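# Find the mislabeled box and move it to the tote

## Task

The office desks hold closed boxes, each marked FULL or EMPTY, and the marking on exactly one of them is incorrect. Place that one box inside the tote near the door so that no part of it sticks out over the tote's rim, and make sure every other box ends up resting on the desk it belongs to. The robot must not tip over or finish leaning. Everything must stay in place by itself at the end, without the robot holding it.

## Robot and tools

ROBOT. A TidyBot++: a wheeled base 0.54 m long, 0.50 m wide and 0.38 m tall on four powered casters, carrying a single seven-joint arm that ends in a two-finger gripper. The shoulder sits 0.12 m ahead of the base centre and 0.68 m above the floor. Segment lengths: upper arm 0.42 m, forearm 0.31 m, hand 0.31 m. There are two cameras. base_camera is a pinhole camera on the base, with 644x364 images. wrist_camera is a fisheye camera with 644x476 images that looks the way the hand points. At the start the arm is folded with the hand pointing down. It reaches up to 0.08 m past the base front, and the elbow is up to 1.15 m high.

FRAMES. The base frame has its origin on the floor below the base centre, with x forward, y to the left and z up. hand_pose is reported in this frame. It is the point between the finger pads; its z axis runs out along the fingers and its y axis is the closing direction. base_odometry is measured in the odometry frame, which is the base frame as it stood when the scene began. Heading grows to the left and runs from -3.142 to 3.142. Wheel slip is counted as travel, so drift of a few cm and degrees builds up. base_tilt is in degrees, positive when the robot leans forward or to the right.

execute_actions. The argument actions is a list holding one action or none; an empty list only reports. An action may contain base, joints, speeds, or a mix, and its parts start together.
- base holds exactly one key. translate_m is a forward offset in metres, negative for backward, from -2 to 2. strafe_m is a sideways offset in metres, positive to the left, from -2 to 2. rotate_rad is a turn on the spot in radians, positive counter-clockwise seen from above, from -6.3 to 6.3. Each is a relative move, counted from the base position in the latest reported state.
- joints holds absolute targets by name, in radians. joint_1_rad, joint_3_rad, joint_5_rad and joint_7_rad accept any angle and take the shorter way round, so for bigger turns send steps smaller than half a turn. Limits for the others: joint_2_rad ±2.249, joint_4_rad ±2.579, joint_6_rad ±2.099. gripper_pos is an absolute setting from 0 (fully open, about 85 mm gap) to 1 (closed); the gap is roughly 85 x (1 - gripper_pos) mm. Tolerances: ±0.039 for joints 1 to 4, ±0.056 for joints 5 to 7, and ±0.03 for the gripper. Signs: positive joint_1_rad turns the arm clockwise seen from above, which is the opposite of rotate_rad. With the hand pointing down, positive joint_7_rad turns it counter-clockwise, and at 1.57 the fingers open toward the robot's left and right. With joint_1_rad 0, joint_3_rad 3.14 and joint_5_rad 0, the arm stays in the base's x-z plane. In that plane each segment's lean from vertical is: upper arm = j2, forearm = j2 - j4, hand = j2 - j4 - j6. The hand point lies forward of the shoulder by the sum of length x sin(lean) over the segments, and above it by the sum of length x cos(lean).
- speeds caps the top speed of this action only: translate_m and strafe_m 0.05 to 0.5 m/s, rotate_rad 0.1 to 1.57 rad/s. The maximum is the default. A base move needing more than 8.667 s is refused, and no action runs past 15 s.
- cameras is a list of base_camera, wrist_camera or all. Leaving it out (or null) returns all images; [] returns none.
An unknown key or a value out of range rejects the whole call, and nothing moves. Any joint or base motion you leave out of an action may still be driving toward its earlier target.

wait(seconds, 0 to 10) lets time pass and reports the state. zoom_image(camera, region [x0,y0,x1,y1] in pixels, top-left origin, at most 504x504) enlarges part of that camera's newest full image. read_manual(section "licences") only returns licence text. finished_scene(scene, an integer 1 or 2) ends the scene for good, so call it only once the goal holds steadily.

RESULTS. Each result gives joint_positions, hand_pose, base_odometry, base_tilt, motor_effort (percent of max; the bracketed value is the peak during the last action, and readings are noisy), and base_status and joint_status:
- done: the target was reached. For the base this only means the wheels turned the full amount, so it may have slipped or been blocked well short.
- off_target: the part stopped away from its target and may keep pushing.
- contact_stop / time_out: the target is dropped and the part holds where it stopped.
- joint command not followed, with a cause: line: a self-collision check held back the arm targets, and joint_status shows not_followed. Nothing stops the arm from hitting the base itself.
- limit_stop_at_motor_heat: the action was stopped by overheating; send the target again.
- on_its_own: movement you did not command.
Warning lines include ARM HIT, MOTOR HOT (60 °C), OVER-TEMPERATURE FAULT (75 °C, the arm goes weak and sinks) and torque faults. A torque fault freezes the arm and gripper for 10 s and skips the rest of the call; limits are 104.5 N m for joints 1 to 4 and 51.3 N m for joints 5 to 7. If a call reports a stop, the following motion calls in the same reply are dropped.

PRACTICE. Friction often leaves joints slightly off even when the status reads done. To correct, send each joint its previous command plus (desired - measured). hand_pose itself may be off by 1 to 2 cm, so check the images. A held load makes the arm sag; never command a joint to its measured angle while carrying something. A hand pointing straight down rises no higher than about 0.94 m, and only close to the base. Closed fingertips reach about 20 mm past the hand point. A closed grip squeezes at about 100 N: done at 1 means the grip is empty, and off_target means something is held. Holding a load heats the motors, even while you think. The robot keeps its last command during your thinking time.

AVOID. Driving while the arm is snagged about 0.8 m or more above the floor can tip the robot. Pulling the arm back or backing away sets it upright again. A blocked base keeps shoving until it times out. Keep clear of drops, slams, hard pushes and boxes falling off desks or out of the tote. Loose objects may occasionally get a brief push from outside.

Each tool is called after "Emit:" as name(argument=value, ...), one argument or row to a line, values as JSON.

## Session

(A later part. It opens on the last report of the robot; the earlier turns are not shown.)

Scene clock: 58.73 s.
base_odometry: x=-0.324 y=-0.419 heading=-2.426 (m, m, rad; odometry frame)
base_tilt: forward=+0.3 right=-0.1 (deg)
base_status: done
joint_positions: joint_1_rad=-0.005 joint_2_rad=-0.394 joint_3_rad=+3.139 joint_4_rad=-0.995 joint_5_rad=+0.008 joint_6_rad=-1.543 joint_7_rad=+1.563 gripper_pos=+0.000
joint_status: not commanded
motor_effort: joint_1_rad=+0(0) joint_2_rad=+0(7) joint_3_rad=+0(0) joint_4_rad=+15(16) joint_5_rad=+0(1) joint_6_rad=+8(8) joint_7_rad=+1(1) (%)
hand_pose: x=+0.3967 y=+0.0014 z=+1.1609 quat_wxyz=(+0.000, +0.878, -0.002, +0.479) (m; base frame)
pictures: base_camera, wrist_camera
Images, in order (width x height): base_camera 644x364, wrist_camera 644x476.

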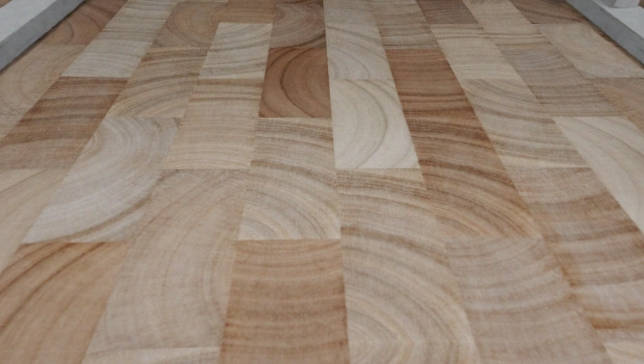

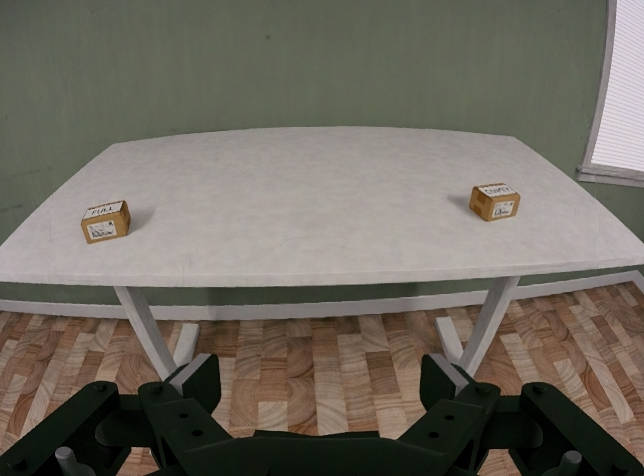

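Emit:
execute_actions(
  actions=[
    {"base":{"strafe_m":-0.19},"joints":{"joint_1_rad":-0.3,"joint_2_rad":0.4,"joint_4_rad":-0.62,"joint_5_rad":0.887,"joint_6_rad":-1.94,"joint_7_rad":0.323}},
  ],
  cameras=[],
)

Emit:
execute_actions(
  actions=[
    {"base":{"translate_m":0.27}},
  ],
  cameras=["wrist_camera"],
)

Scene clock: 61.60 s.
base_odometry: x=-0.448 y=-0.276 heading=-2.426 (m, m, rad; odometry frame)
base_tilt: forward=+0.3 right=-0.1 (deg)
base_status: done
joint_positions: joint_1_rad=-0.291 joint_2_rad=+0.399 joint_3_rad=+3.142 joint_4_rad=-0.634 joint_5_rad=+0.841 joint_6_rad=-1.895 joint_7_rad=+0.345 gripper_pos=+0.000
joint_status: all done
motor_effort: joint_1_rad=+0(2) joint_2_rad=-30(33) joint_3_rad=+1(3) joint_4_rad=+16(16) joint_5_rad=+6(6) joint_6_rad=+3(8) joint_7_rad=+1(1) (%)
hand_pose: x=+0.6119 y=-0.0808 z=+1.0108 quat_wxyz=(+0.202, +0.733, -0.561, +0.326) (m; base frame)
pictures: none
No camera images: the call's "cameras" was empty. Leave "cameras" out to get every camera's image.

Scene clock: 63.37 s.
base_odometry: x=-0.652 y=-0.453 heading=-2.427 (m, m, rad; odometry frame)
base_tilt: forward=+0.4 right=-0.1 (deg)
base_status: done
joint_positions: joint_1_rad=-0.292 joint_2_rad=+0.405 joint_3_rad=+3.142 joint_4_rad=-0.632 joint_5_rad=+0.841 joint_6_rad=-1.898 joint_7_rad=+0.345 gripper_pos=+0.000
joint_status: not commanded
motor_effort: joint_1_rad=+0(1) joint_2_rad=-30(34) joint_3_rad=+2(1) joint_4_rad=+16(17) joint_5_rad=+5(5) joint_6_rad=+3(4) joint_7_rad=+1(1) (%)
hand_pose: x=+0.6132 y=-0.0801 z=+1.0084 quat_wxyz=(+0.205, +0.734, -0.561, +0.324) (m; base frame)
pictures: wrist_camera
Images, in order (width x height): wrist_camera 644x476.

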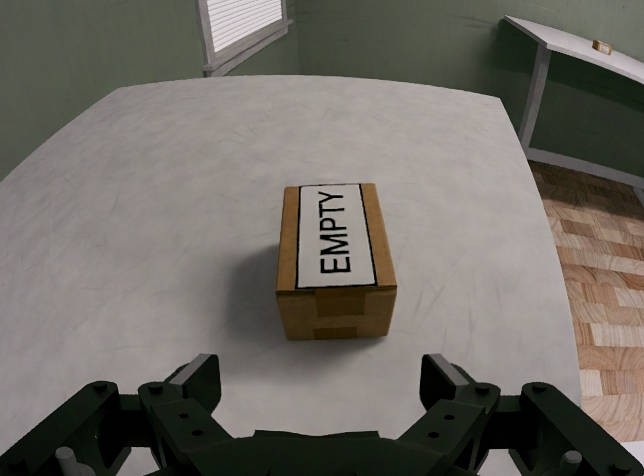

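Emit:
execute_actions(
  actions=[
    {"base":{"strafe_m":-0.078},"joints":{"joint_2_rad":0.44}},
  ],
  cameras=["wrist_camera"],
)

Emit:
execute_actions(
  actions=[
    {"joints":{"gripper_pos":1}},
  ],
  cameras=[],
)

Emit:
execute_actions(
  actions=[
    {"joints":{"joint_4_rad":-0.53}},
  ],
  cameras=["wrist_camera"],
)

Scene clock: 65.17 s.
base_odometry: x=-0.704 y=-0.394 heading=-2.427 (m, m, rad; odometry frame)
base_tilt: forward=+0.3 right=-0.2 (deg)
base_status: done
joint_positions: joint_1_rad=-0.294 joint_2_rad=+0.432 joint_3_rad=+3.142 joint_4_rad=-0.630 joint_5_rad=+0.842 joint_6_rad=-1.898 joint_7_rad=+0.345 gripper_pos=+0.000
joint_status: all done
motor_effort: joint_1_rad=+0(3) joint_2_rad=-32(34) joint_3_rad=+2(2) joint_4_rad=+16(16) joint_5_rad=+5(6) joint_6_rad=+3(4) joint_7_rad=+1(1) (%)
hand_pose: x=+0.6217 y=-0.0766 z=+0.9965 quat_wxyz=(+0.214, +0.737, -0.557, +0.317) (m; base frame)
pictures: wrist_camera
Images, in order (width x height): wrist_camera 644x476.

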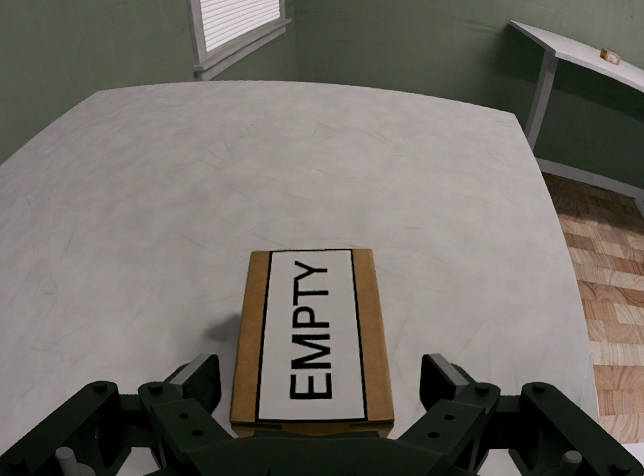

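Scene clock: 66.27 s.
base_odometry: x=-0.704 y=-0.394 heading=-2.427 (m, m, rad; odometry frame)
base_tilt: forward=+0.4 right=-0.2 (deg)
base_status: not commanded
joint_positions: joint_1_rad=-0.294 joint_2_rad=+0.433 joint_3_rad=+3.142 joint_4_rad=-0.629 joint_5_rad=+0.844 joint_6_rad=-1.898 joint_7_rad=+0.345 gripper_pos=+0.354
joint_status: gripper_pos off_target (ended at +0.354, target +1.000)
motor_effort: joint_1_rad=+0(2) joint_2_rad=-32(33) joint_3_rad=+2(2) joint_4_rad=+16(16) joint_5_rad=+6(6) joint_6_rad=+3(4) joint_7_rad=+1(1) (%)
hand_pose: x=+0.6219 y=-0.0766 z=+0.9972 quat_wxyz=(+0.214, +0.737, -0.557, +0.318) (m; base frame)
pictures: none
No camera images: the call's "cameras" was empty. Leave "cameras" out to get every camera's image.

Scene clock: 67.17 s.
base_odometry: x=-0.704 y=-0.394 heading=-2.427 (m, m, rad; odometry frame)
base_tilt: forward=+0.3 right=-0.1 (deg)
base_status: not commanded
joint_positions: joint_1_rad=-0.294 joint_2_rad=+0.433 joint_3_rad=+3.142 joint_4_rad=-0.539 joint_5_rad=+0.844 joint_6_rad=-1.898 joint_7_rad=+0.345 gripper_pos=+0.354
joint_status: all done
motor_effort: joint_1_rad=+0(0) joint_2_rad=-32(34) joint_3_rad=+1(1) joint_4_rad=+15(17) joint_5_rad=+6(6) joint_6_rad=+4(4) joint_7_rad=+1(1) (%)
hand_pose: x=+0.6268 y=-0.0751 z=+1.0226 quat_wxyz=(+0.181, +0.725, -0.569, +0.342) (m; base frame)
pictures: wrist_camera
Images, in order (width x height): wrist_camera 644x476.

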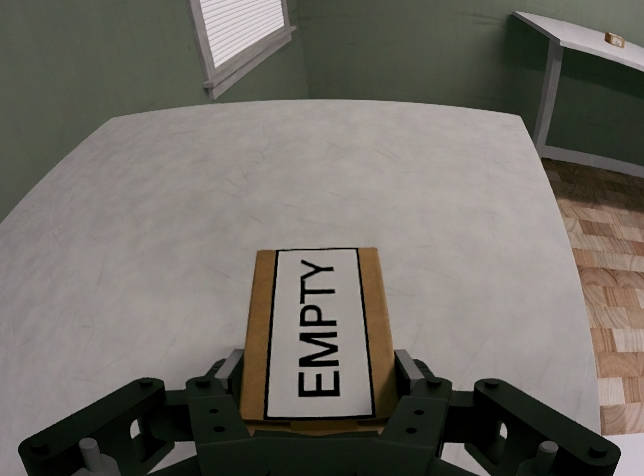

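Emit:
execute_actions(
  actions=[
    {"joints":{"joint_4_rad":-0.638}},
  ],
  cameras=[],
)

Emit:
execute_actions(
  actions=[
    {"joints":{"gripper_pos":0}},
  ],
  cameras=[],
)

Emit:
execute_actions(
  actions=[
    {"joints":{"joint_4_rad":-0.3,"joint_2_rad":0.4}},
  ],
  cameras=[],
)

Emit:
execute_actions(
  actions=[
    {"base":{"strafe_m":0.33},"joints":{"joint_1_rad":-0.1,"joint_5_rad":-0.875,"joint_7_rad":2.81}},
  ],
  cameras=[],
)

Emit:
execute_actions(
  actions=[
    {"joints":{"joint_4_rad":-0.67}},
  ],
  cameras=["wrist_camera"],
)

Scene clock: 68.97 s.
base_odometry: x=-0.704 y=-0.394 heading=-2.427 (m, m, rad; odometry frame)
base_tilt: forward=+0.3 right=-0.2 (deg)
base_status: not commanded
joint_positions: joint_1_rad=-0.296 joint_2_rad=+0.435 joint_3_rad=+3.142 joint_4_rad=-0.627 joint_5_rad=+0.847 joint_6_rad=-1.898 joint_7_rad=+0.345 gripper_pos=+0.354
joint_status: all done
motor_effort: joint_1_rad=+1(3) joint_2_rad=-31(33) joint_3_rad=+1(2) joint_4_rad=+15(17) joint_5_rad=+5(6) joint_6_rad=+3(4) joint_7_rad=+1(1) (%)
hand_pose: x=+0.6226 y=-0.0765 z=+0.9971 quat_wxyz=(+0.215, +0.737, -0.556, +0.319) (m; base frame)
pictures: none
No camera images: the call's "cameras" was empty. Leave "cameras" out to get every camera's image.

Scene clock: 70.07 s.
base_odometry: x=-0.704 y=-0.394 heading=-2.427 (m, m, rad; odometry frame)
base_tilt: forward=+0.3 right=-0.1 (deg)
base_status: not commanded
joint_positions: joint_1_rad=-0.296 joint_2_rad=+0.435 joint_3_rad=+3.142 joint_4_rad=-0.628 joint_5_rad=+0.847 joint_6_rad=-1.898 joint_7_rad=+0.345 gripper_pos=+0.000
joint_status: all done
motor_effort: joint_1_rad=+0(1) joint_2_rad=-32(33) joint_3_rad=+1(1) joint_4_rad=+16(16) joint_5_rad=+5(5) joint_6_rad=+3(3) joint_7_rad=+0(1) (%)
hand_pose: x=+0.6226 y=-0.0765 z=+0.9969 quat_wxyz=(+0.216, +0.737, -0.556, +0.319) (m; base frame)
pictures: none
No camera images: the call's "cameras" was empty. Leave "cameras" out to get every camera's image.

Scene clock: 71.50 s.
base_odometry: x=-0.704 y=-0.394 heading=-2.427 (m, m, rad; odometry frame)
base_tilt: forward=+0.3 right=-0.1 (deg)
base_status: not commanded
joint_positions: joint_1_rad=-0.296 joint_2_rad=+0.407 joint_3_rad=+3.142 joint_4_rad=-0.307 joint_5_rad=+0.847 joint_6_rad=-1.898 joint_7_rad=+0.345 gripper_pos=+0.000
joint_status: all done
motor_effort: joint_1_rad=+0(0) joint_2_rad=-28(33) joint_3_rad=+1(1) joint_4_rad=+13(17) joint_5_rad=+4(6) joint_6_rad=+6(6) joint_7_rad=+1(1) (%)
hand_pose: x=+0.6177 y=-0.0779 z=+1.1022 quat_wxyz=(+0.083, +0.683, -0.600, +0.408) (m; base frame)
pictures: none
No camera images: the call's "cameras" was empty. Leave "cameras" out to get every camera's image.

Scene clock: 74.03 s.
base_odometry: x=-0.487 y=-0.643 heading=-2.427 (m, m, rad; odometry frame)
base_tilt: forward=+0.3 right=-0.2 (deg)
base_status: done
joint_positions: joint_1_rad=-0.109 joint_2_rad=+0.406 joint_3_rad=+3.142 joint_4_rad=-0.307 joint_5_rad=-0.847 joint_6_rad=-1.898 joint_7_rad=+2.804 gripper_pos=+0.000
joint_status: all done
motor_effort: joint_1_rad=+0(3) joint_2_rad=-29(32) joint_3_rad=-2(2) joint_4_rad=+13(15) joint_5_rad=-5(4) joint_6_rad=+6(6) joint_7_rad=+1(1) (%)
hand_pose: x=+0.5458 y=+0.2702 z=+1.1030 quat_wxyz=(-0.161, +0.546, +0.727, +0.384) (m; base frame)
pictures: none
No camera images: the call's "cameras" was empty. Leave "cameras" out to get every camera's image.

Scene clock: 75.53 s.
base_odometry: x=-0.487 y=-0.643 heading=-2.427 (m, m, rad; odometry frame)
base_tilt: forward=+0.4 right=-0.2 (deg)
base_status: not commanded
joint_positions: joint_1_rad=-0.109 joint_2_rad=+0.405 joint_3_rad=+3.142 joint_4_rad=-0.660 joint_5_rad=-0.847 joint_6_rad=-1.898 joint_7_rad=+2.804 gripper_pos=+0.000
joint_status: all done
motor_effort: joint_1_rad=+0(0) joint_2_rad=-31(32) joint_3_rad=-2(2) joint_4_rad=+16(16) joint_5_rad=-6(6) joint_6_rad=+3(6) joint_7_rad=+1(1) (%)
hand_pose: x=+0.5399 y=+0.2695 z=+1.0014 quat_wxyz=(-0.275, +0.608, +0.695, +0.269) (m; base frame)
pictures: wrist_camera
Images, in order (width x height): wrist_camera 644x476.

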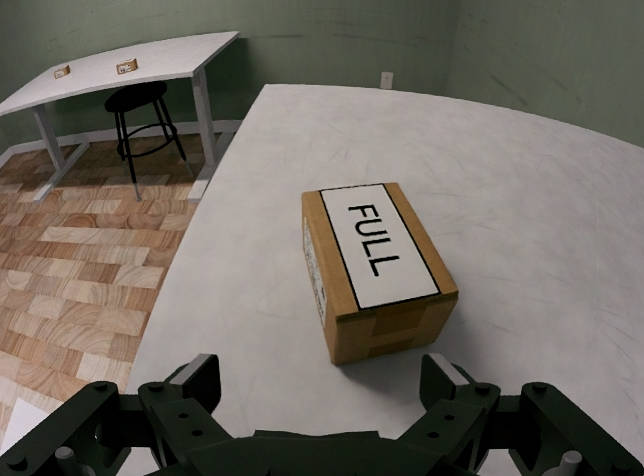

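Emit:
execute_actions(
  actions=[
    {"base":{"translate_m":0.073},"joints":{"joint_4_rad":-0.5}},
  ],
  cameras=[],
)

Emit:
execute_actions(
  actions=[
    {"joints":{"joint_1_rad":-0.29}},
  ],
  cameras=["wrist_camera"],
)

Scene clock: 77.17 s.
base_odometry: x=-0.543 y=-0.692 heading=-2.427 (m, m, rad; odometry frame)
base_tilt: forward=+0.3 right=-0.2 (deg)
base_status: done
joint_positions: joint_1_rad=-0.109 joint_2_rad=+0.406 joint_3_rad=+3.142 joint_4_rad=-0.511 joint_5_rad=-0.847 joint_6_rad=-1.899 joint_7_rad=+2.804 gripper_pos=+0.000
joint_status: all done
motor_effort: joint_1_rad=+0(2) joint_2_rad=-30(35) joint_3_rad=-2(2) joint_4_rad=+15(17) joint_5_rad=-6(7) joint_6_rad=+4(4) joint_7_rad=+1(1) (%)
hand_pose: x=+0.5471 y=+0.2700 z=+1.0438 quat_wxyz=(-0.228, +0.584, +0.711, +0.318) (m; base frame)
pictures: none
No camera images: the call's "cameras" was empty. Leave "cameras" out to get every camera's image.

Scene clock: 78.33 s.
base_odometry: x=-0.543 y=-0.692 heading=-2.427 (m, m, rad; odometry frame)
base_tilt: forward=+0.3 right=-0.2 (deg)
base_status: not commanded
joint_positions: joint_1_rad=-0.290 joint_2_rad=+0.406 joint_3_rad=+3.142 joint_4_rad=-0.511 joint_5_rad=-0.847 joint_6_rad=-1.899 joint_7_rad=+2.804 gripper_pos=+0.000
joint_status: all done
motor_effort: joint_1_rad=+0(2) joint_2_rad=-31(31) joint_3_rad=-2(3) joint_4_rad=+15(15) joint_5_rad=-6(6) joint_6_rad=+4(4) joint_7_rad=+0(1) (%)
hand_pose: x=+0.4912 y=+0.3429 z=+1.0438 quat_wxyz=(-0.256, +0.517, +0.761, +0.296) (m; base frame)
pictures: wrist_camera
Images, in order (width x height): wrist_camera 644x476.

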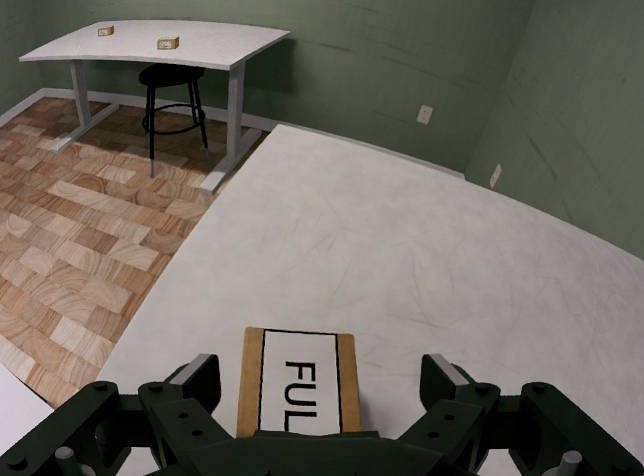

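Emit:
execute_actions(
  actions=[
    {"joints":{"joint_1_rad":-0.26,"joint_4_rad":-0.69}},
  ],
  cameras=["wrist_camera"],
)

Emit:
execute_actions(
  actions=[
    {"joints":{"gripper_pos":1}},
  ],
  cameras=[],
)

Emit:
execute_actions(
  actions=[
    {"joints":{"joint_4_rad":-0.58}},
  ],
  cameras=["wrist_camera"],
)

Scene clock: 79.80 s.
base_odometry: x=-0.543 y=-0.692 heading=-2.427 (m, m, rad; odometry frame)
base_tilt: forward=+0.3 right=-0.2 (deg)
base_status: not commanded
joint_positions: joint_1_rad=-0.271 joint_2_rad=+0.406 joint_3_rad=+3.142 joint_4_rad=-0.681 joint_5_rad=-0.847 joint_6_rad=-1.899 joint_7_rad=+2.804 gripper_pos=+0.000
joint_status: all done
motor_effort: joint_1_rad=+0(1) joint_2_rad=-31(33) joint_3_rad=-2(2) joint_4_rad=+15(17) joint_5_rad=-6(7) joint_6_rad=+3(4) joint_7_rad=+0(1) (%)
hand_pose: x=+0.4898 y=+0.3333 z=+0.9954 quat_wxyz=(-0.302, +0.553, +0.739, +0.238) (m; base frame)
pictures: wrist_camera
Images, in order (width x height): wrist_camera 644x476.

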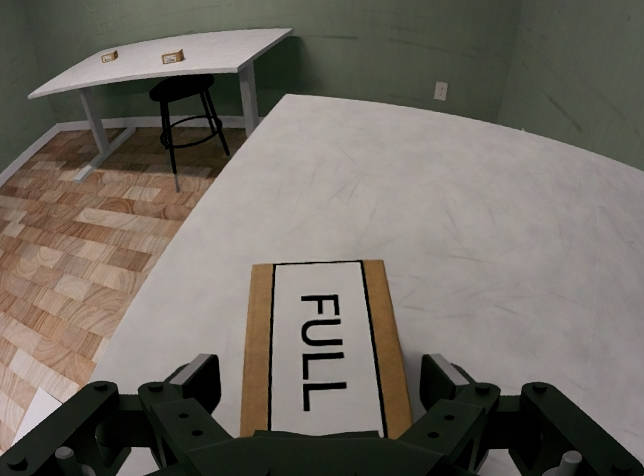

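Scene clock: 80.90 s.
base_odometry: x=-0.543 y=-0.691 heading=-2.427 (m, m, rad; odometry frame)
base_tilt: forward=+0.3 right=-0.2 (deg)
base_status: not commanded
joint_positions: joint_1_rad=-0.268 joint_2_rad=+0.405 joint_3_rad=+3.142 joint_4_rad=-0.681 joint_5_rad=-0.848 joint_6_rad=-1.900 joint_7_rad=+2.804 gripper_pos=+0.347
joint_status: gripper_pos off_target (ended at +0.347, target +1.000)
motor_effort: joint_1_rad=+1(2) joint_2_rad=-30(31) joint_3_rad=-2(3) joint_4_rad=+15(17) joint_5_rad=-6(8) joint_6_rad=+3(4) joint_7_rad=+1(1) (%)
hand_pose: x=+0.4902 y=+0.3320 z=+0.9959 quat_wxyz=(-0.302, +0.554, +0.739, +0.238) (m; base frame)
pictures: none
No camera images: the call's "cameras" was empty. Leave "cameras" out to get every camera's image.

Scene clock: 81.87 s.
base_odometry: x=-0.543 y=-0.691 heading=-2.427 (m, m, rad; odometry frame)
base_tilt: forward=+0.3 right=-0.2 (deg)
base_status: not commanded
joint_positions: joint_1_rad=-0.268 joint_2_rad=+0.414 joint_3_rad=+3.142 joint_4_rad=-0.600 joint_5_rad=-0.848 joint_6_rad=-1.901 joint_7_rad=+2.804 gripper_pos=+0.347
joint_status: all done
motor_effort: joint_1_rad=+0(1) joint_2_rad=-35(36) joint_3_rad=-3(3) joint_4_rad=+17(20) joint_5_rad=-9(9) joint_6_rad=+5(5) joint_7_rad=+1(1) (%)
hand_pose: x=+0.4975 y=+0.3339 z=+1.0146 quat_wxyz=(-0.281, +0.542, +0.747, +0.264) (m; base frame)
pictures: wrist_camera
Images, in order (width x height): wrist_camera 644x476.

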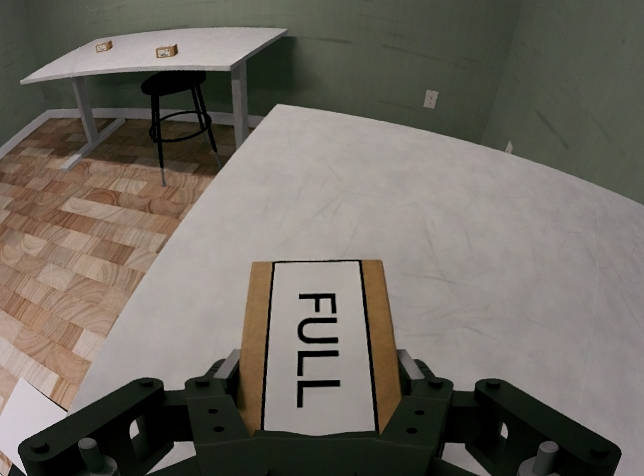

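Emit:
execute_actions(
  actions=[
    {"joints":{"joint_4_rad":-0.665}},
  ],
  cameras=[],
)

Emit:
execute_actions(
  actions=[
    {"joints":{"gripper_pos":0}},
  ],
  cameras=[],
)

Emit:
execute_actions(
  actions=[
    {"joints":{"joint_4_rad":-0.45}},
  ],
  cameras=[],
)

Emit:
execute_actions(
  actions=[
    {"base":{"translate_m":-0.57},"joints":{"joint_2_rad":-0.2}},
  ],
  cameras=[],
)

Emit:
execute_actions(
  actions=[
    {"base":{"rotate_rad":1.571},"joints":{"joint_1_rad":0.005,"joint_4_rad":-1.0,"joint_5_rad":0.035,"joint_6_rad":-1.6,"joint_7_rad":1.56}},
  ],
  cameras=["wrist_camera"],
)

Emit:
execute_actions(
  actions=[
    {"base":{"translate_m":0.6}},
  ],
)

Scene clock: 83.73 s.
base_odometry: x=-0.543 y=-0.691 heading=-2.427 (m, m, rad; odometry frame)
base_tilt: forward=+0.3 right=-0.2 (deg)
base_status: not commanded
joint_positions: joint_1_rad=-0.266 joint_2_rad=+0.413 joint_3_rad=+3.142 joint_4_rad=-0.668 joint_5_rad=-0.848 joint_6_rad=-1.901 joint_7_rad=+2.804 gripper_pos=+0.347
joint_status: all done
motor_effort: joint_1_rad=-1(2) joint_2_rad=-31(35) joint_3_rad=-2(2) joint_4_rad=+16(19) joint_5_rad=-6(9) joint_6_rad=+2(5) joint_7_rad=+1(1) (%)
hand_pose: x=+0.4931 y=+0.3323 z=+0.9960 quat_wxyz=(-0.301, +0.553, +0.739, +0.240) (m; base frame)
pictures: none
No camera images: the call's "cameras" was empty. Leave "cameras" out to get every camera's image.

Scene clock: 84.83 s.
base_odometry: x=-0.543 y=-0.691 heading=-2.427 (m, m, rad; odometry frame)
base_tilt: forward=+0.4 right=-0.2 (deg)
base_status: not commanded
joint_positions: joint_1_rad=-0.266 joint_2_rad=+0.410 joint_3_rad=+3.142 joint_4_rad=-0.669 joint_5_rad=-0.848 joint_6_rad=-1.901 joint_7_rad=+2.804 gripper_pos=+0.000
joint_status: all done
motor_effort: joint_1_rad=+0(1) joint_2_rad=-31(35) joint_3_rad=-2(3) joint_4_rad=+16(18) joint_5_rad=-7(9) joint_6_rad=+3(4) joint_7_rad=+1(1) (%)
hand_pose: x=+0.4924 y=+0.3321 z=+0.9970 quat_wxyz=(-0.300, +0.553, +0.739, +0.240) (m; base frame)
pictures: none
No camera images: the call's "cameras" was empty. Leave "cameras" out to get every camera's image.

Scene clock: 86.03 s.
base_odometry: x=-0.543 y=-0.691 heading=-2.427 (m, m, rad; odometry frame)
base_tilt: forward=+0.4 right=-0.2 (deg)
base_status: not commanded
joint_positions: joint_1_rad=-0.266 joint_2_rad=+0.407 joint_3_rad=+3.142 joint_4_rad=-0.459 joint_5_rad=-0.848 joint_6_rad=-1.901 joint_7_rad=+2.804 gripper_pos=+0.000
joint_status: all done
motor_effort: joint_1_rad=+0(0) joint_2_rad=-29(33) joint_3_rad=-2(3) joint_4_rad=+14(17) joint_5_rad=-5(6) joint_6_rad=+5(5) joint_7_rad=+1(1) (%)
hand_pose: x=+0.4995 y=+0.3341 z=+1.0583 quat_wxyz=(-0.238, +0.517, +0.759, +0.316) (m; base frame)
pictures: none
No camera images: the call's "cameras" was empty. Leave "cameras" out to get every camera's image.

Scene clock: 88.87 s.
base_odometry: x=-0.112 y=-0.318 heading=-2.427 (m, m, rad; odometry frame)
base_tilt: forward=+0.3 right=-0.2 (deg)
base_status: done
joint_positions: joint_1_rad=-0.264 joint_2_rad=-0.212 joint_3_rad=+3.142 joint_4_rad=-0.453 joint_5_rad=-0.848 joint_6_rad=-1.901 joint_7_rad=+2.804 gripper_pos=+0.000
joint_status: all done
motor_effort: joint_1_rad=+0(2) joint_2_rad=+1(36) joint_3_rad=+1(3) joint_4_rad=+7(16) joint_5_rad=-2(6) joint_6_rad=+8(8) joint_7_rad=+1(1) (%)
hand_pose: x=+0.2069 y=+0.2538 z=+1.2540 quat_wxyz=(-0.042, +0.379, +0.767, +0.516) (m; base frame)
pictures: none
No camera images: the call's "cameras" was empty. Leave "cameras" out to get every camera's image.

Scene clock: 91.17 s.
base_odometry: x=-0.112 y=-0.318 heading=-0.856 (m, m, rad; odometry frame)
base_tilt: forward=+0.3 right=-0.2 (deg)
base_status: done
joint_positions: joint_1_rad=-0.007 joint_2_rad=-0.204 joint_3_rad=+3.142 joint_4_rad=-0.992 joint_5_rad=-0.009 joint_6_rad=-1.644 joint_7_rad=+1.581 gripper_pos=+0.000
joint_status: all done
motor_effort: joint_1_rad=+0(0) joint_2_rad=-9(11) joint_3_rad=+0(2) joint_4_rad=+17(16) joint_5_rad=-1(4) joint_6_rad=+7(9) joint_7_rad=+1(1) (%)
hand_pose: x=+0.4593 y=+0.0064 z=+1.0793 quat_wxyz=(-0.004, +0.938, +0.009, +0.347) (m; base frame)
pictures: wrist_camera
Images, in order (width x height): wrist_camera 644x476.

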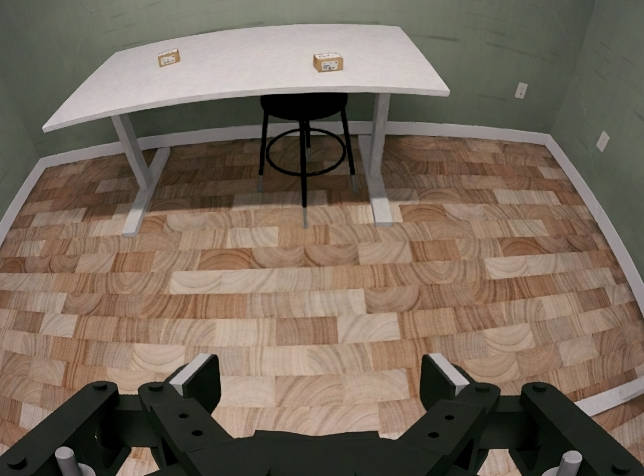

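Scene clock: 93.73 s.
base_odometry: x=+0.282 y=-0.771 heading=-0.856 (m, m, rad; odometry frame)
base_tilt: forward=+0.3 right=-0.1 (deg)
base_status: done
joint_positions: joint_1_rad=-0.006 joint_2_rad=-0.200 joint_3_rad=+3.142 joint_4_rad=-0.993 joint_5_rad=-0.009 joint_6_rad=-1.642 joint_7_rad=+1.581 gripper_pos=+0.000
joint_status: not commanded
motor_effort: joint_1_rad=+0(0) joint_2_rad=-10(12) joint_3_rad=+0(1) joint_4_rad=+17(17) joint_5_rad=-1(1) joint_6_rad=+6(7) joint_7_rad=+1(1) (%)
hand_pose: x=+0.4615 y=+0.0064 z=+1.0781 quat_wxyz=(-0.004, +0.938, +0.009, +0.346) (m; base frame)
pictures: base_camera, wrist_camera
Images, in order (width x height): base_camera 644x364, wrist_camera 644x476.

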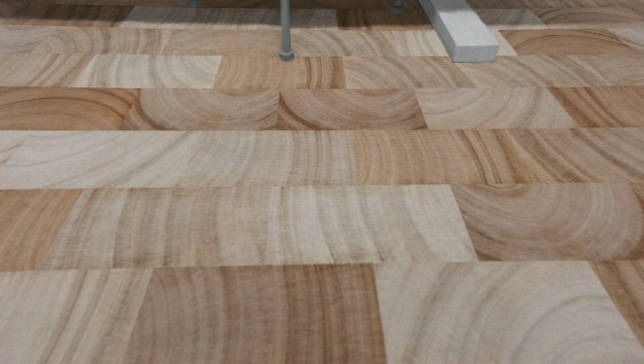

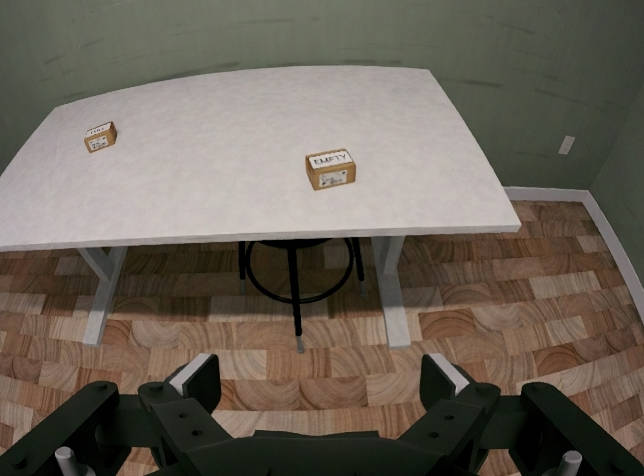

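Emit:
execute_actions(
  actions=[
    {"base":{"translate_m":0.435},"joints":{"joint_1_rad":0.04,"joint_2_rad":0.3,"joint_4_rad":-1.0,"joint_6_rad":-1.885,"joint_7_rad":0.3}},
  ],
  cameras=["wrist_camera"],
)

Scene clock: 96.70 s.
base_odometry: x=+0.568 y=-1.099 heading=-0.855 (m, m, rad; odometry frame)
base_tilt: forward=+0.4 right=-0.2 (deg)
base_status: done
joint_positions: joint_1_rad=+0.027 joint_2_rad=+0.312 joint_3_rad=+3.142 joint_4_rad=-0.996 joint_5_rad=-0.009 joint_6_rad=-1.839 joint_7_rad=+0.320 gripper_pos=+0.000
joint_status: all done
motor_effort: joint_1_rad=+0(1) joint_2_rad=-29(34) joint_3_rad=-1(1) joint_4_rad=+17(19) joint_5_rad=+0(1) joint_6_rad=+1(7) joint_7_rad=+1(1) (%)
hand_pose: x=+0.5500 y=-0.0076 z=+0.8528 quat_wxyz=(-0.002, +0.803, -0.595, -0.005) (m; base frame)
pictures: wrist_camera
Images, in order (width x height): wrist_camera 644x476.

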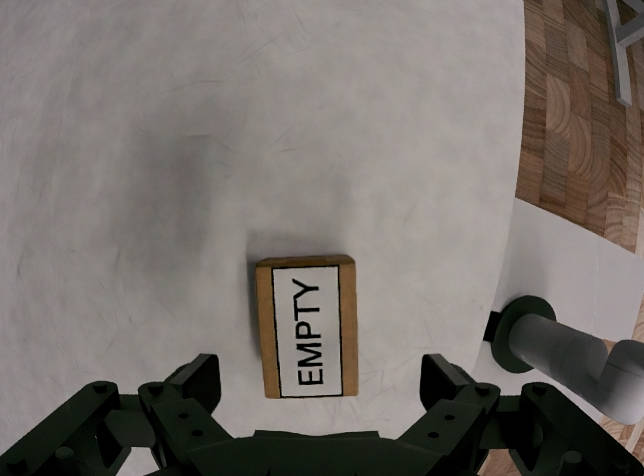

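Emit:
execute_actions(
  actions=[
    {"base":{"translate_m":0.008},"joints":{"joint_2_rad":0.275,"joint_4_rad":-1.305,"joint_6_rad":-1.52,"joint_7_rad":0.39}},
  ],
  cameras=["wrist_camera"],
)

Emit:
execute_actions(
  actions=[
    {"joints":{"gripper_pos":1}},
  ],
  cameras=[],
)

Emit:
execute_actions(
  actions=[
    {"joints":{"joint_4_rad":-1.2,"joint_6_rad":-1.7}},
  ],
  cameras=["wrist_camera"],
)

Scene clock: 98.53 s.
base_odometry: x=+0.573 y=-1.105 heading=-0.855 (m, m, rad; odometry frame)
base_tilt: forward=+0.3 right=-0.2 (deg)
base_status: done
joint_positions: joint_1_rad=+0.028 joint_2_rad=+0.294 joint_3_rad=+3.142 joint_4_rad=-1.296 joint_5_rad=-0.009 joint_6_rad=-1.563 joint_7_rad=+0.365 gripper_pos=+0.000
joint_status: all done
motor_effort: joint_1_rad=+0(0) joint_2_rad=-28(33) joint_3_rad=+1(1) joint_4_rad=+17(17) joint_5_rad=+0(0) joint_6_rad=+1(0) joint_7_rad=+1(1) (%)
hand_pose: x=+0.5516 y=-0.0078 z=+0.7675 quat_wxyz=(-0.001, +0.816, -0.579, -0.007) (m; base frame)
pictures: wrist_camera
Images, in order (width x height): wrist_camera 644x476.

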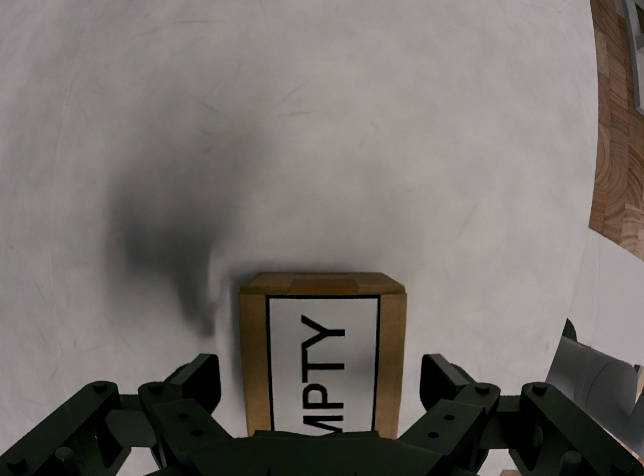

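Scene clock: 99.63 s.
base_odometry: x=+0.573 y=-1.105 heading=-0.855 (m, m, rad; odometry frame)
base_tilt: forward=+0.3 right=-0.2 (deg)
base_status: not commanded
joint_positions: joint_1_rad=+0.028 joint_2_rad=+0.287 joint_3_rad=+3.142 joint_4_rad=-1.301 joint_5_rad=-0.009 joint_6_rad=-1.562 joint_7_rad=+0.365 gripper_pos=+0.359
joint_status: gripper_pos off_target (ended at +0.359, target +1.000)
motor_effort: joint_1_rad=+0(1) joint_2_rad=-30(31) joint_3_rad=+0(0) joint_4_rad=+18(20) joint_5_rad=-1(0) joint_6_rad=+1(2) joint_7_rad=+1(0) (%)
hand_pose: x=+0.5496 y=-0.0078 z=+0.7687 quat_wxyz=(-0.001, +0.816, -0.579, -0.006) (m; base frame)
pictures: none
No camera images: the call's "cameras" was empty. Leave "cameras" out to get every camera's image.

Scene clock: 100.60 s.
base_odometry: x=+0.573 y=-1.105 heading=-0.855 (m, m, rad; odometry frame)
base_tilt: forward=+0.3 right=-0.2 (deg)
base_status: not commanded
joint_positions: joint_1_rad=+0.028 joint_2_rad=+0.286 joint_3_rad=+3.142 joint_4_rad=-1.215 joint_5_rad=-0.009 joint_6_rad=-1.659 joint_7_rad=+0.365 gripper_pos=+0.359
joint_status: all done
motor_effort: joint_1_rad=+0(0) joint_2_rad=-30(32) joint_3_rad=+0(1) joint_4_rad=+19(20) joint_5_rad=-1(0) joint_6_rad=+1(1) joint_7_rad=+1(1) (%)
hand_pose: x=+0.5457 y=-0.0078 z=+0.7962 quat_wxyz=(+0.001, +0.816, -0.578, -0.010) (m; base frame)
pictures: wrist_camera
Images, in order (width x height): wrist_camera 644x476.

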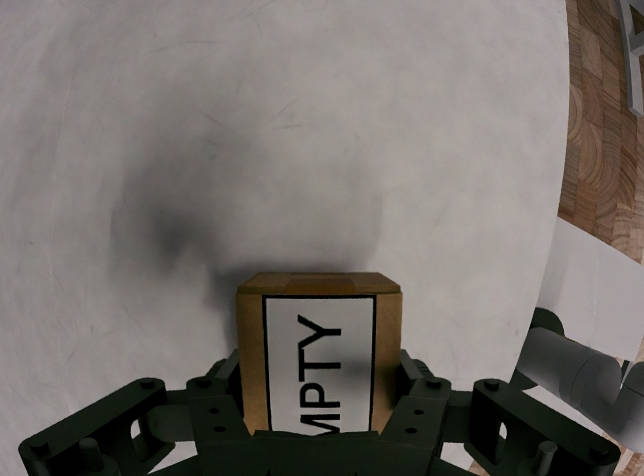

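Emit:
execute_actions(
  actions=[
    {"base":{"translate_m":-1.04},"joints":{"joint_1_rad":-0.01,"joint_2_rad":-0.2,"joint_4_rad":-0.98,"joint_6_rad":-1.6,"joint_7_rad":1.59}},
  ],
  cameras=[],
)

Emit:
execute_actions(
  actions=[
    {"base":{"rotate_rad":1.571}},
  ],
  cameras=["wrist_camera"],
)

Scene clock: 104.77 s.
base_odometry: x=-0.109 y=-0.320 heading=-0.855 (m, m, rad; odometry frame)
base_tilt: forward=+0.3 right=-0.2 (deg)
base_status: done
joint_positions: joint_1_rad=+0.003 joint_2_rad=-0.196 joint_3_rad=+3.142 joint_4_rad=-0.998 joint_5_rad=-0.007 joint_6_rad=-1.653 joint_7_rad=+1.570 gripper_pos=+0.359
joint_status: all done
motor_effort: joint_1_rad=+0(4) joint_2_rad=-10(35) joint_3_rad=+0(2) joint_4_rad=+18(20) joint_5_rad=-1(2) joint_6_rad=+8(8) joint_7_rad=+1(1) (%)
hand_pose: x=+0.4603 y=+0.0024 z=+1.0721 quat_wxyz=(-0.003, +0.942, +0.000, +0.336) (m; base frame)
pictures: none
No camera images: the call's "cameras" was empty. Leave "cameras" out to get every camera's image.

Scene clock: 107.07 s.
base_odometry: x=-0.109 y=-0.320 heading=+0.716 (m, m, rad; odometry frame)
base_tilt: forward=+0.3 right=-0.2 (deg)
base_status: done
joint_positions: joint_1_rad=-0.005 joint_2_rad=-0.194 joint_3_rad=+3.138 joint_4_rad=-0.998 joint_5_rad=-0.006 joint_6_rad=-1.650 joint_7_rad=+1.570 gripper_pos=+0.359
joint_status: not commanded
motor_effort: joint_1_rad=+0(1) joint_2_rad=-11(14) joint_3_rad=+0(2) joint_4_rad=+19(19) joint_5_rad=-1(2) joint_6_rad=+8(8) joint_7_rad=+1(1) (%)
hand_pose: x=+0.4616 y=+0.0062 z=+1.0723 quat_wxyz=(-0.004, +0.941, +0.005, +0.337) (m; base frame)
pictures: wrist_camera
Images, in order (width x height): wrist_camera 644x476.

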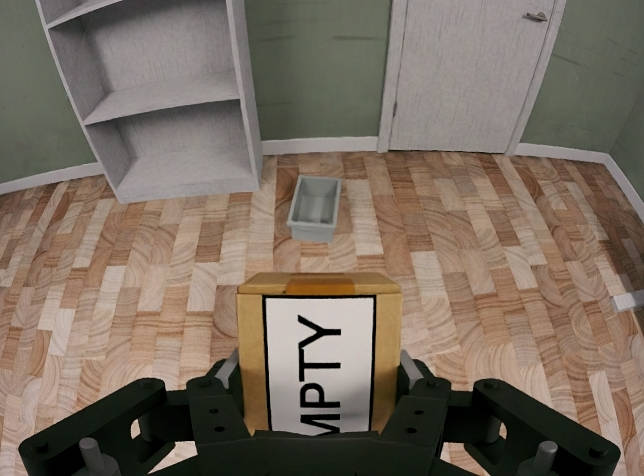

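Emit:
execute_actions(
  actions=[
    {"base":{"translate_m":0.93},"joints":{"joint_1_rad":-0.09,"joint_2_rad":1.13,"joint_4_rad":-1.61,"joint_6_rad":-0.35,"joint_7_rad":1.4}},
  ],
)

Scene clock: 110.87 s.
base_odometry: x=+0.592 y=+0.291 heading=+0.716 (m, m, rad; odometry frame)
base_tilt: forward=+0.4 right=-0.2 (deg)
base_status: done
joint_positions: joint_1_rad=-0.077 joint_2_rad=+1.131 joint_3_rad=+3.138 joint_4_rad=-1.601 joint_5_rad=-0.006 joint_6_rad=-0.389 joint_7_rad=+1.425 gripper_pos=+0.359
joint_status: all done
motor_effort: joint_1_rad=+0(0) joint_2_rad=-43(51) joint_3_rad=-1(1) joint_4_rad=+7(21) joint_5_rad=-1(1) joint_6_rad=+1(8) joint_7_rad=+1(0) (%)
hand_pose: x=+0.6298 y=+0.0435 z=+0.2616 quat_wxyz=(-0.004, +0.999, -0.036, +0.010) (m; base frame)
pictures: base_camera, wrist_camera
Images, in order (width x height): base_camera 644x364, wrist_camera 644x476.

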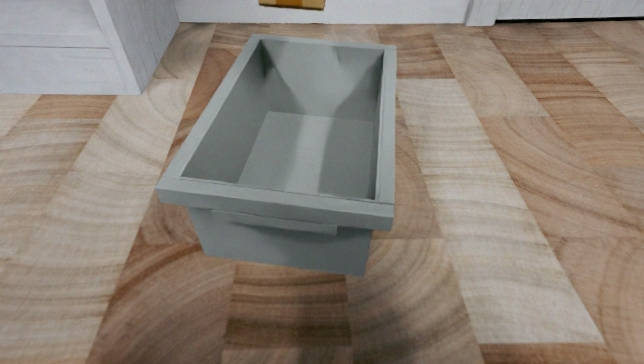

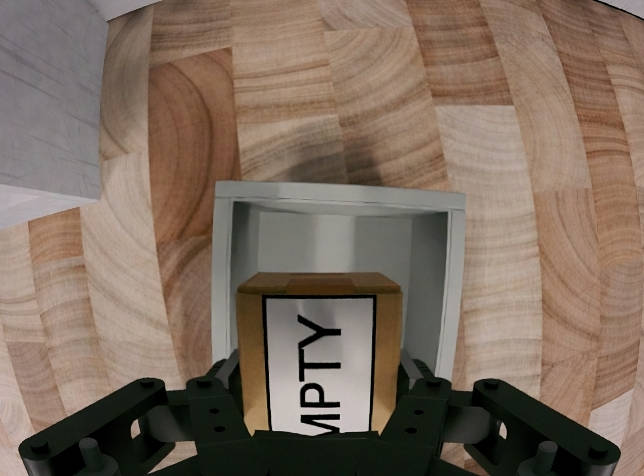

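Emit:
execute_actions(
  actions=[
    {"base":{"translate_m":-0.03},"joints":{"joint_1_rad":-0.04,"joint_2_rad":1.51,"joint_4_rad":-1.355,"joint_6_rad":-0.22,"joint_7_rad":1.38}},
  ],
)

Scene clock: 113.07 s.
base_odometry: x=+0.569 y=+0.271 heading=+0.716 (m, m, rad; odometry frame)
base_tilt: forward=+0.4 right=-0.2 (deg)
base_status: done
joint_positions: joint_1_rad=-0.050 joint_2_rad=+1.521 joint_3_rad=+3.138 joint_4_rad=-1.370 joint_5_rad=-0.006 joint_6_rad=-0.264 joint_7_rad=+1.406 gripper_pos=+0.359
joint_status: all done
motor_effort: joint_1_rad=+0(1) joint_2_rad=-45(48) joint_3_rad=-1(2) joint_4_rad=+4(7) joint_5_rad=-1(0) joint_6_rad=+1(0) joint_7_rad=+1(1) (%)
hand_pose: x=+0.6121 y=+0.0287 z=+0.0869 quat_wxyz=(-0.002, +0.998, -0.060, -0.007) (m; base frame)
pictures: base_camera, wrist_camera
Images, in order (width x height): base_camera 644x364, wrist_camera 644x476.

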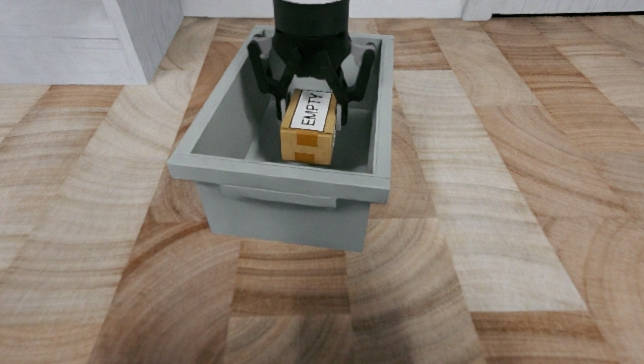

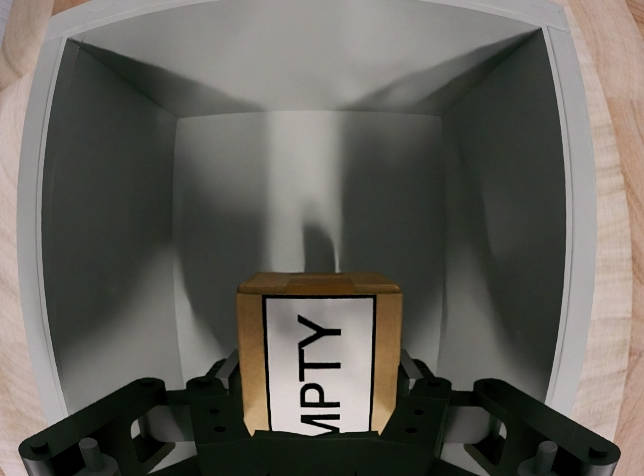

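Emit:
execute_actions(
  actions=[
    {"joints":{"joint_1_rad":-0.075,"joint_2_rad":1.595,"joint_4_rad":-1.275}},
  ],
)

Scene clock: 114.43 s.
base_odometry: x=+0.569 y=+0.271 heading=+0.716 (m, m, rad; odometry frame)
base_tilt: forward=+0.3 right=-0.2 (deg)
base_status: not commanded
joint_positions: joint_1_rad=-0.068 joint_2_rad=+1.599 joint_3_rad=+3.138 joint_4_rad=-1.283 joint_5_rad=-0.006 joint_6_rad=-0.262 joint_7_rad=+1.406 gripper_pos=+0.359
joint_status: all done
motor_effort: joint_1_rad=+0(1) joint_2_rad=-45(47) joint_3_rad=-1(2) joint_4_rad=+4(6) joint_5_rad=-1(0) joint_6_rad=+1(0) joint_7_rad=+1(1) (%)
hand_pose: x=+0.6181 y=+0.0377 z=+0.0548 quat_wxyz=(-0.002, +0.999, -0.052, -0.001) (m; base frame)
pictures: base_camera, wrist_camera
Images, in order (width x height): base_camera 644x364, wrist_camera 644x476.

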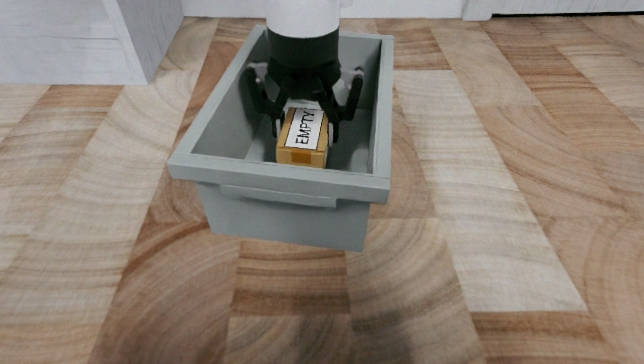

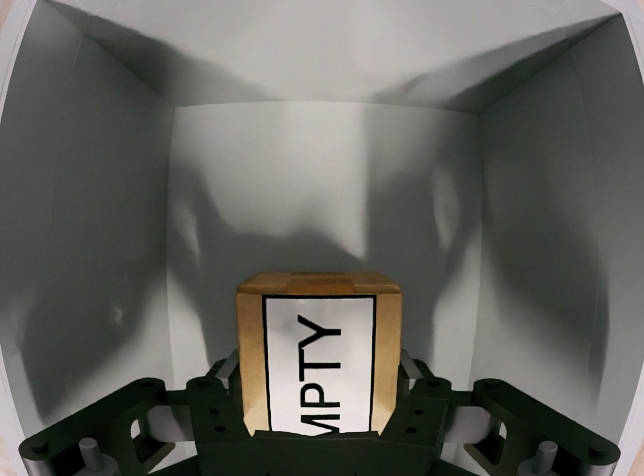

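Emit:
execute_actions(
  actions=[
    {"joints":{"joint_2_rad":1.625,"joint_4_rad":-1.25}},
  ],
  cameras=[],
)

Scene clock: 115.77 s.
base_odometry: x=+0.569 y=+0.271 heading=+0.716 (m, m, rad; odometry frame)
base_tilt: forward=+0.4 right=-0.1 (deg)
base_status: not commanded
joint_positions: joint_1_rad=-0.068 joint_2_rad=+1.610 joint_3_rad=+3.138 joint_4_rad=-1.264 joint_5_rad=-0.006 joint_6_rad=-0.262 joint_7_rad=+1.404 gripper_pos=+0.359
joint_status: all done
motor_effort: joint_1_rad=+0(1) joint_2_rad=-39(45) joint_3_rad=-2(1) joint_4_rad=+5(12) joint_5_rad=+0(0) joint_6_rad=+3(8) joint_7_rad=+1(1) (%)
hand_pose: x=+0.6226 y=+0.0380 z=+0.0507 quat_wxyz=(-0.003, +0.999, -0.052, +0.002) (m; base frame)
pictures: none
No camera images: the call's "cameras" was empty. Leave "cameras" out to get every camera's image.

Touching down.

Emit:
execute_actions(
  actions=[
    {"joints":{"joint_2_rad":1.605,"gripper_pos":0.18}},
  ],
  cameras=[],
)

Emit:
execute_actions(
  actions=[
    {"joints":{"joint_2_rad":1.25,"joint_4_rad":-1.57,"joint_6_rad":-0.36}},
  ],
)

Scene clock: 117.07 s.
base_odometry: x=+0.569 y=+0.271 heading=+0.716 (m, m, rad; odometry frame)
base_tilt: forward=+0.4 right=-0.2 (deg)
base_status: not commanded
joint_positions: joint_1_rad=-0.068 joint_2_rad=+1.610 joint_3_rad=+3.138 joint_4_rad=-1.257 joint_5_rad=-0.006 joint_6_rad=-0.262 joint_7_rad=+1.404 gripper_pos=+0.180
joint_status: all done
motor_effort: joint_1_rad=+0(0) joint_2_rad=-43(46) joint_3_rad=+0(1) joint_4_rad=+4(7) joint_5_rad=-1(1) joint_6_rad=+1(4) joint_7_rad=+0(1) (%)
hand_pose: x=+0.6276 y=+0.0383 z=+0.0515 quat_wxyz=(-0.003, +0.999, -0.052, +0.006) (m; base frame)
pictures: none
No camera images: the call's "cameras" was empty. Leave "cameras" out to get every camera's image.

Scene clock: 118.60 s.
base_odometry: x=+0.569 y=+0.271 heading=+0.716 (m, m, rad; odometry frame)
base_tilt: forward=+0.3 right=-0.2 (deg)
base_status: not commanded
joint_positions: joint_1_rad=-0.068 joint_2_rad=+1.252 joint_3_rad=+3.138 joint_4_rad=-1.557 joint_5_rad=-0.006 joint_6_rad=-0.316 joint_7_rad=+1.404 gripper_pos=+0.180
joint_status: all done
motor_effort: joint_1_rad=+0(0) joint_2_rad=-42(45) joint_3_rad=-1(1) joint_4_rad=+5(7) joint_5_rad=+0(0) joint_6_rad=+1(2) joint_7_rad=+1(1) (%)
hand_pose: x=+0.6248 y=+0.0382 z=+0.2053 quat_wxyz=(-0.003, +0.999, -0.052, +0.008) (m; base frame)
pictures: base_camera, wrist_camera
Images, in order (width x height): base_camera 644x364, wrist_camera 644x476.

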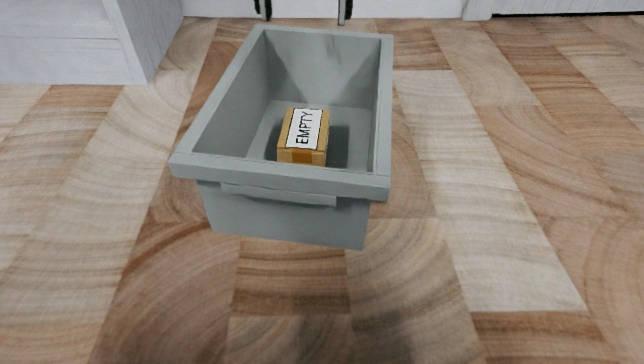

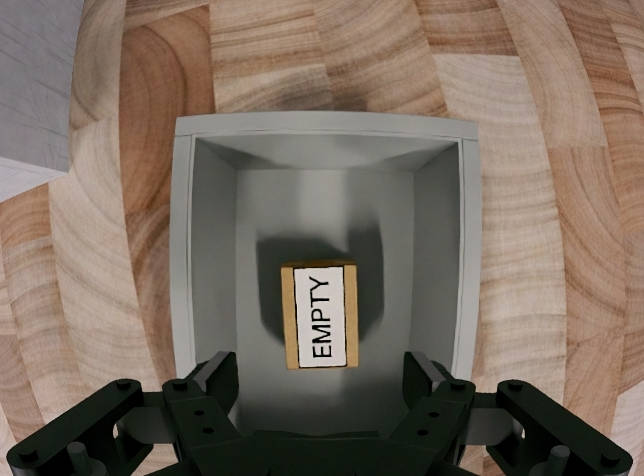

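Emit:
finished_scene(
  scene=1,
)

The scene is finished: the task was done.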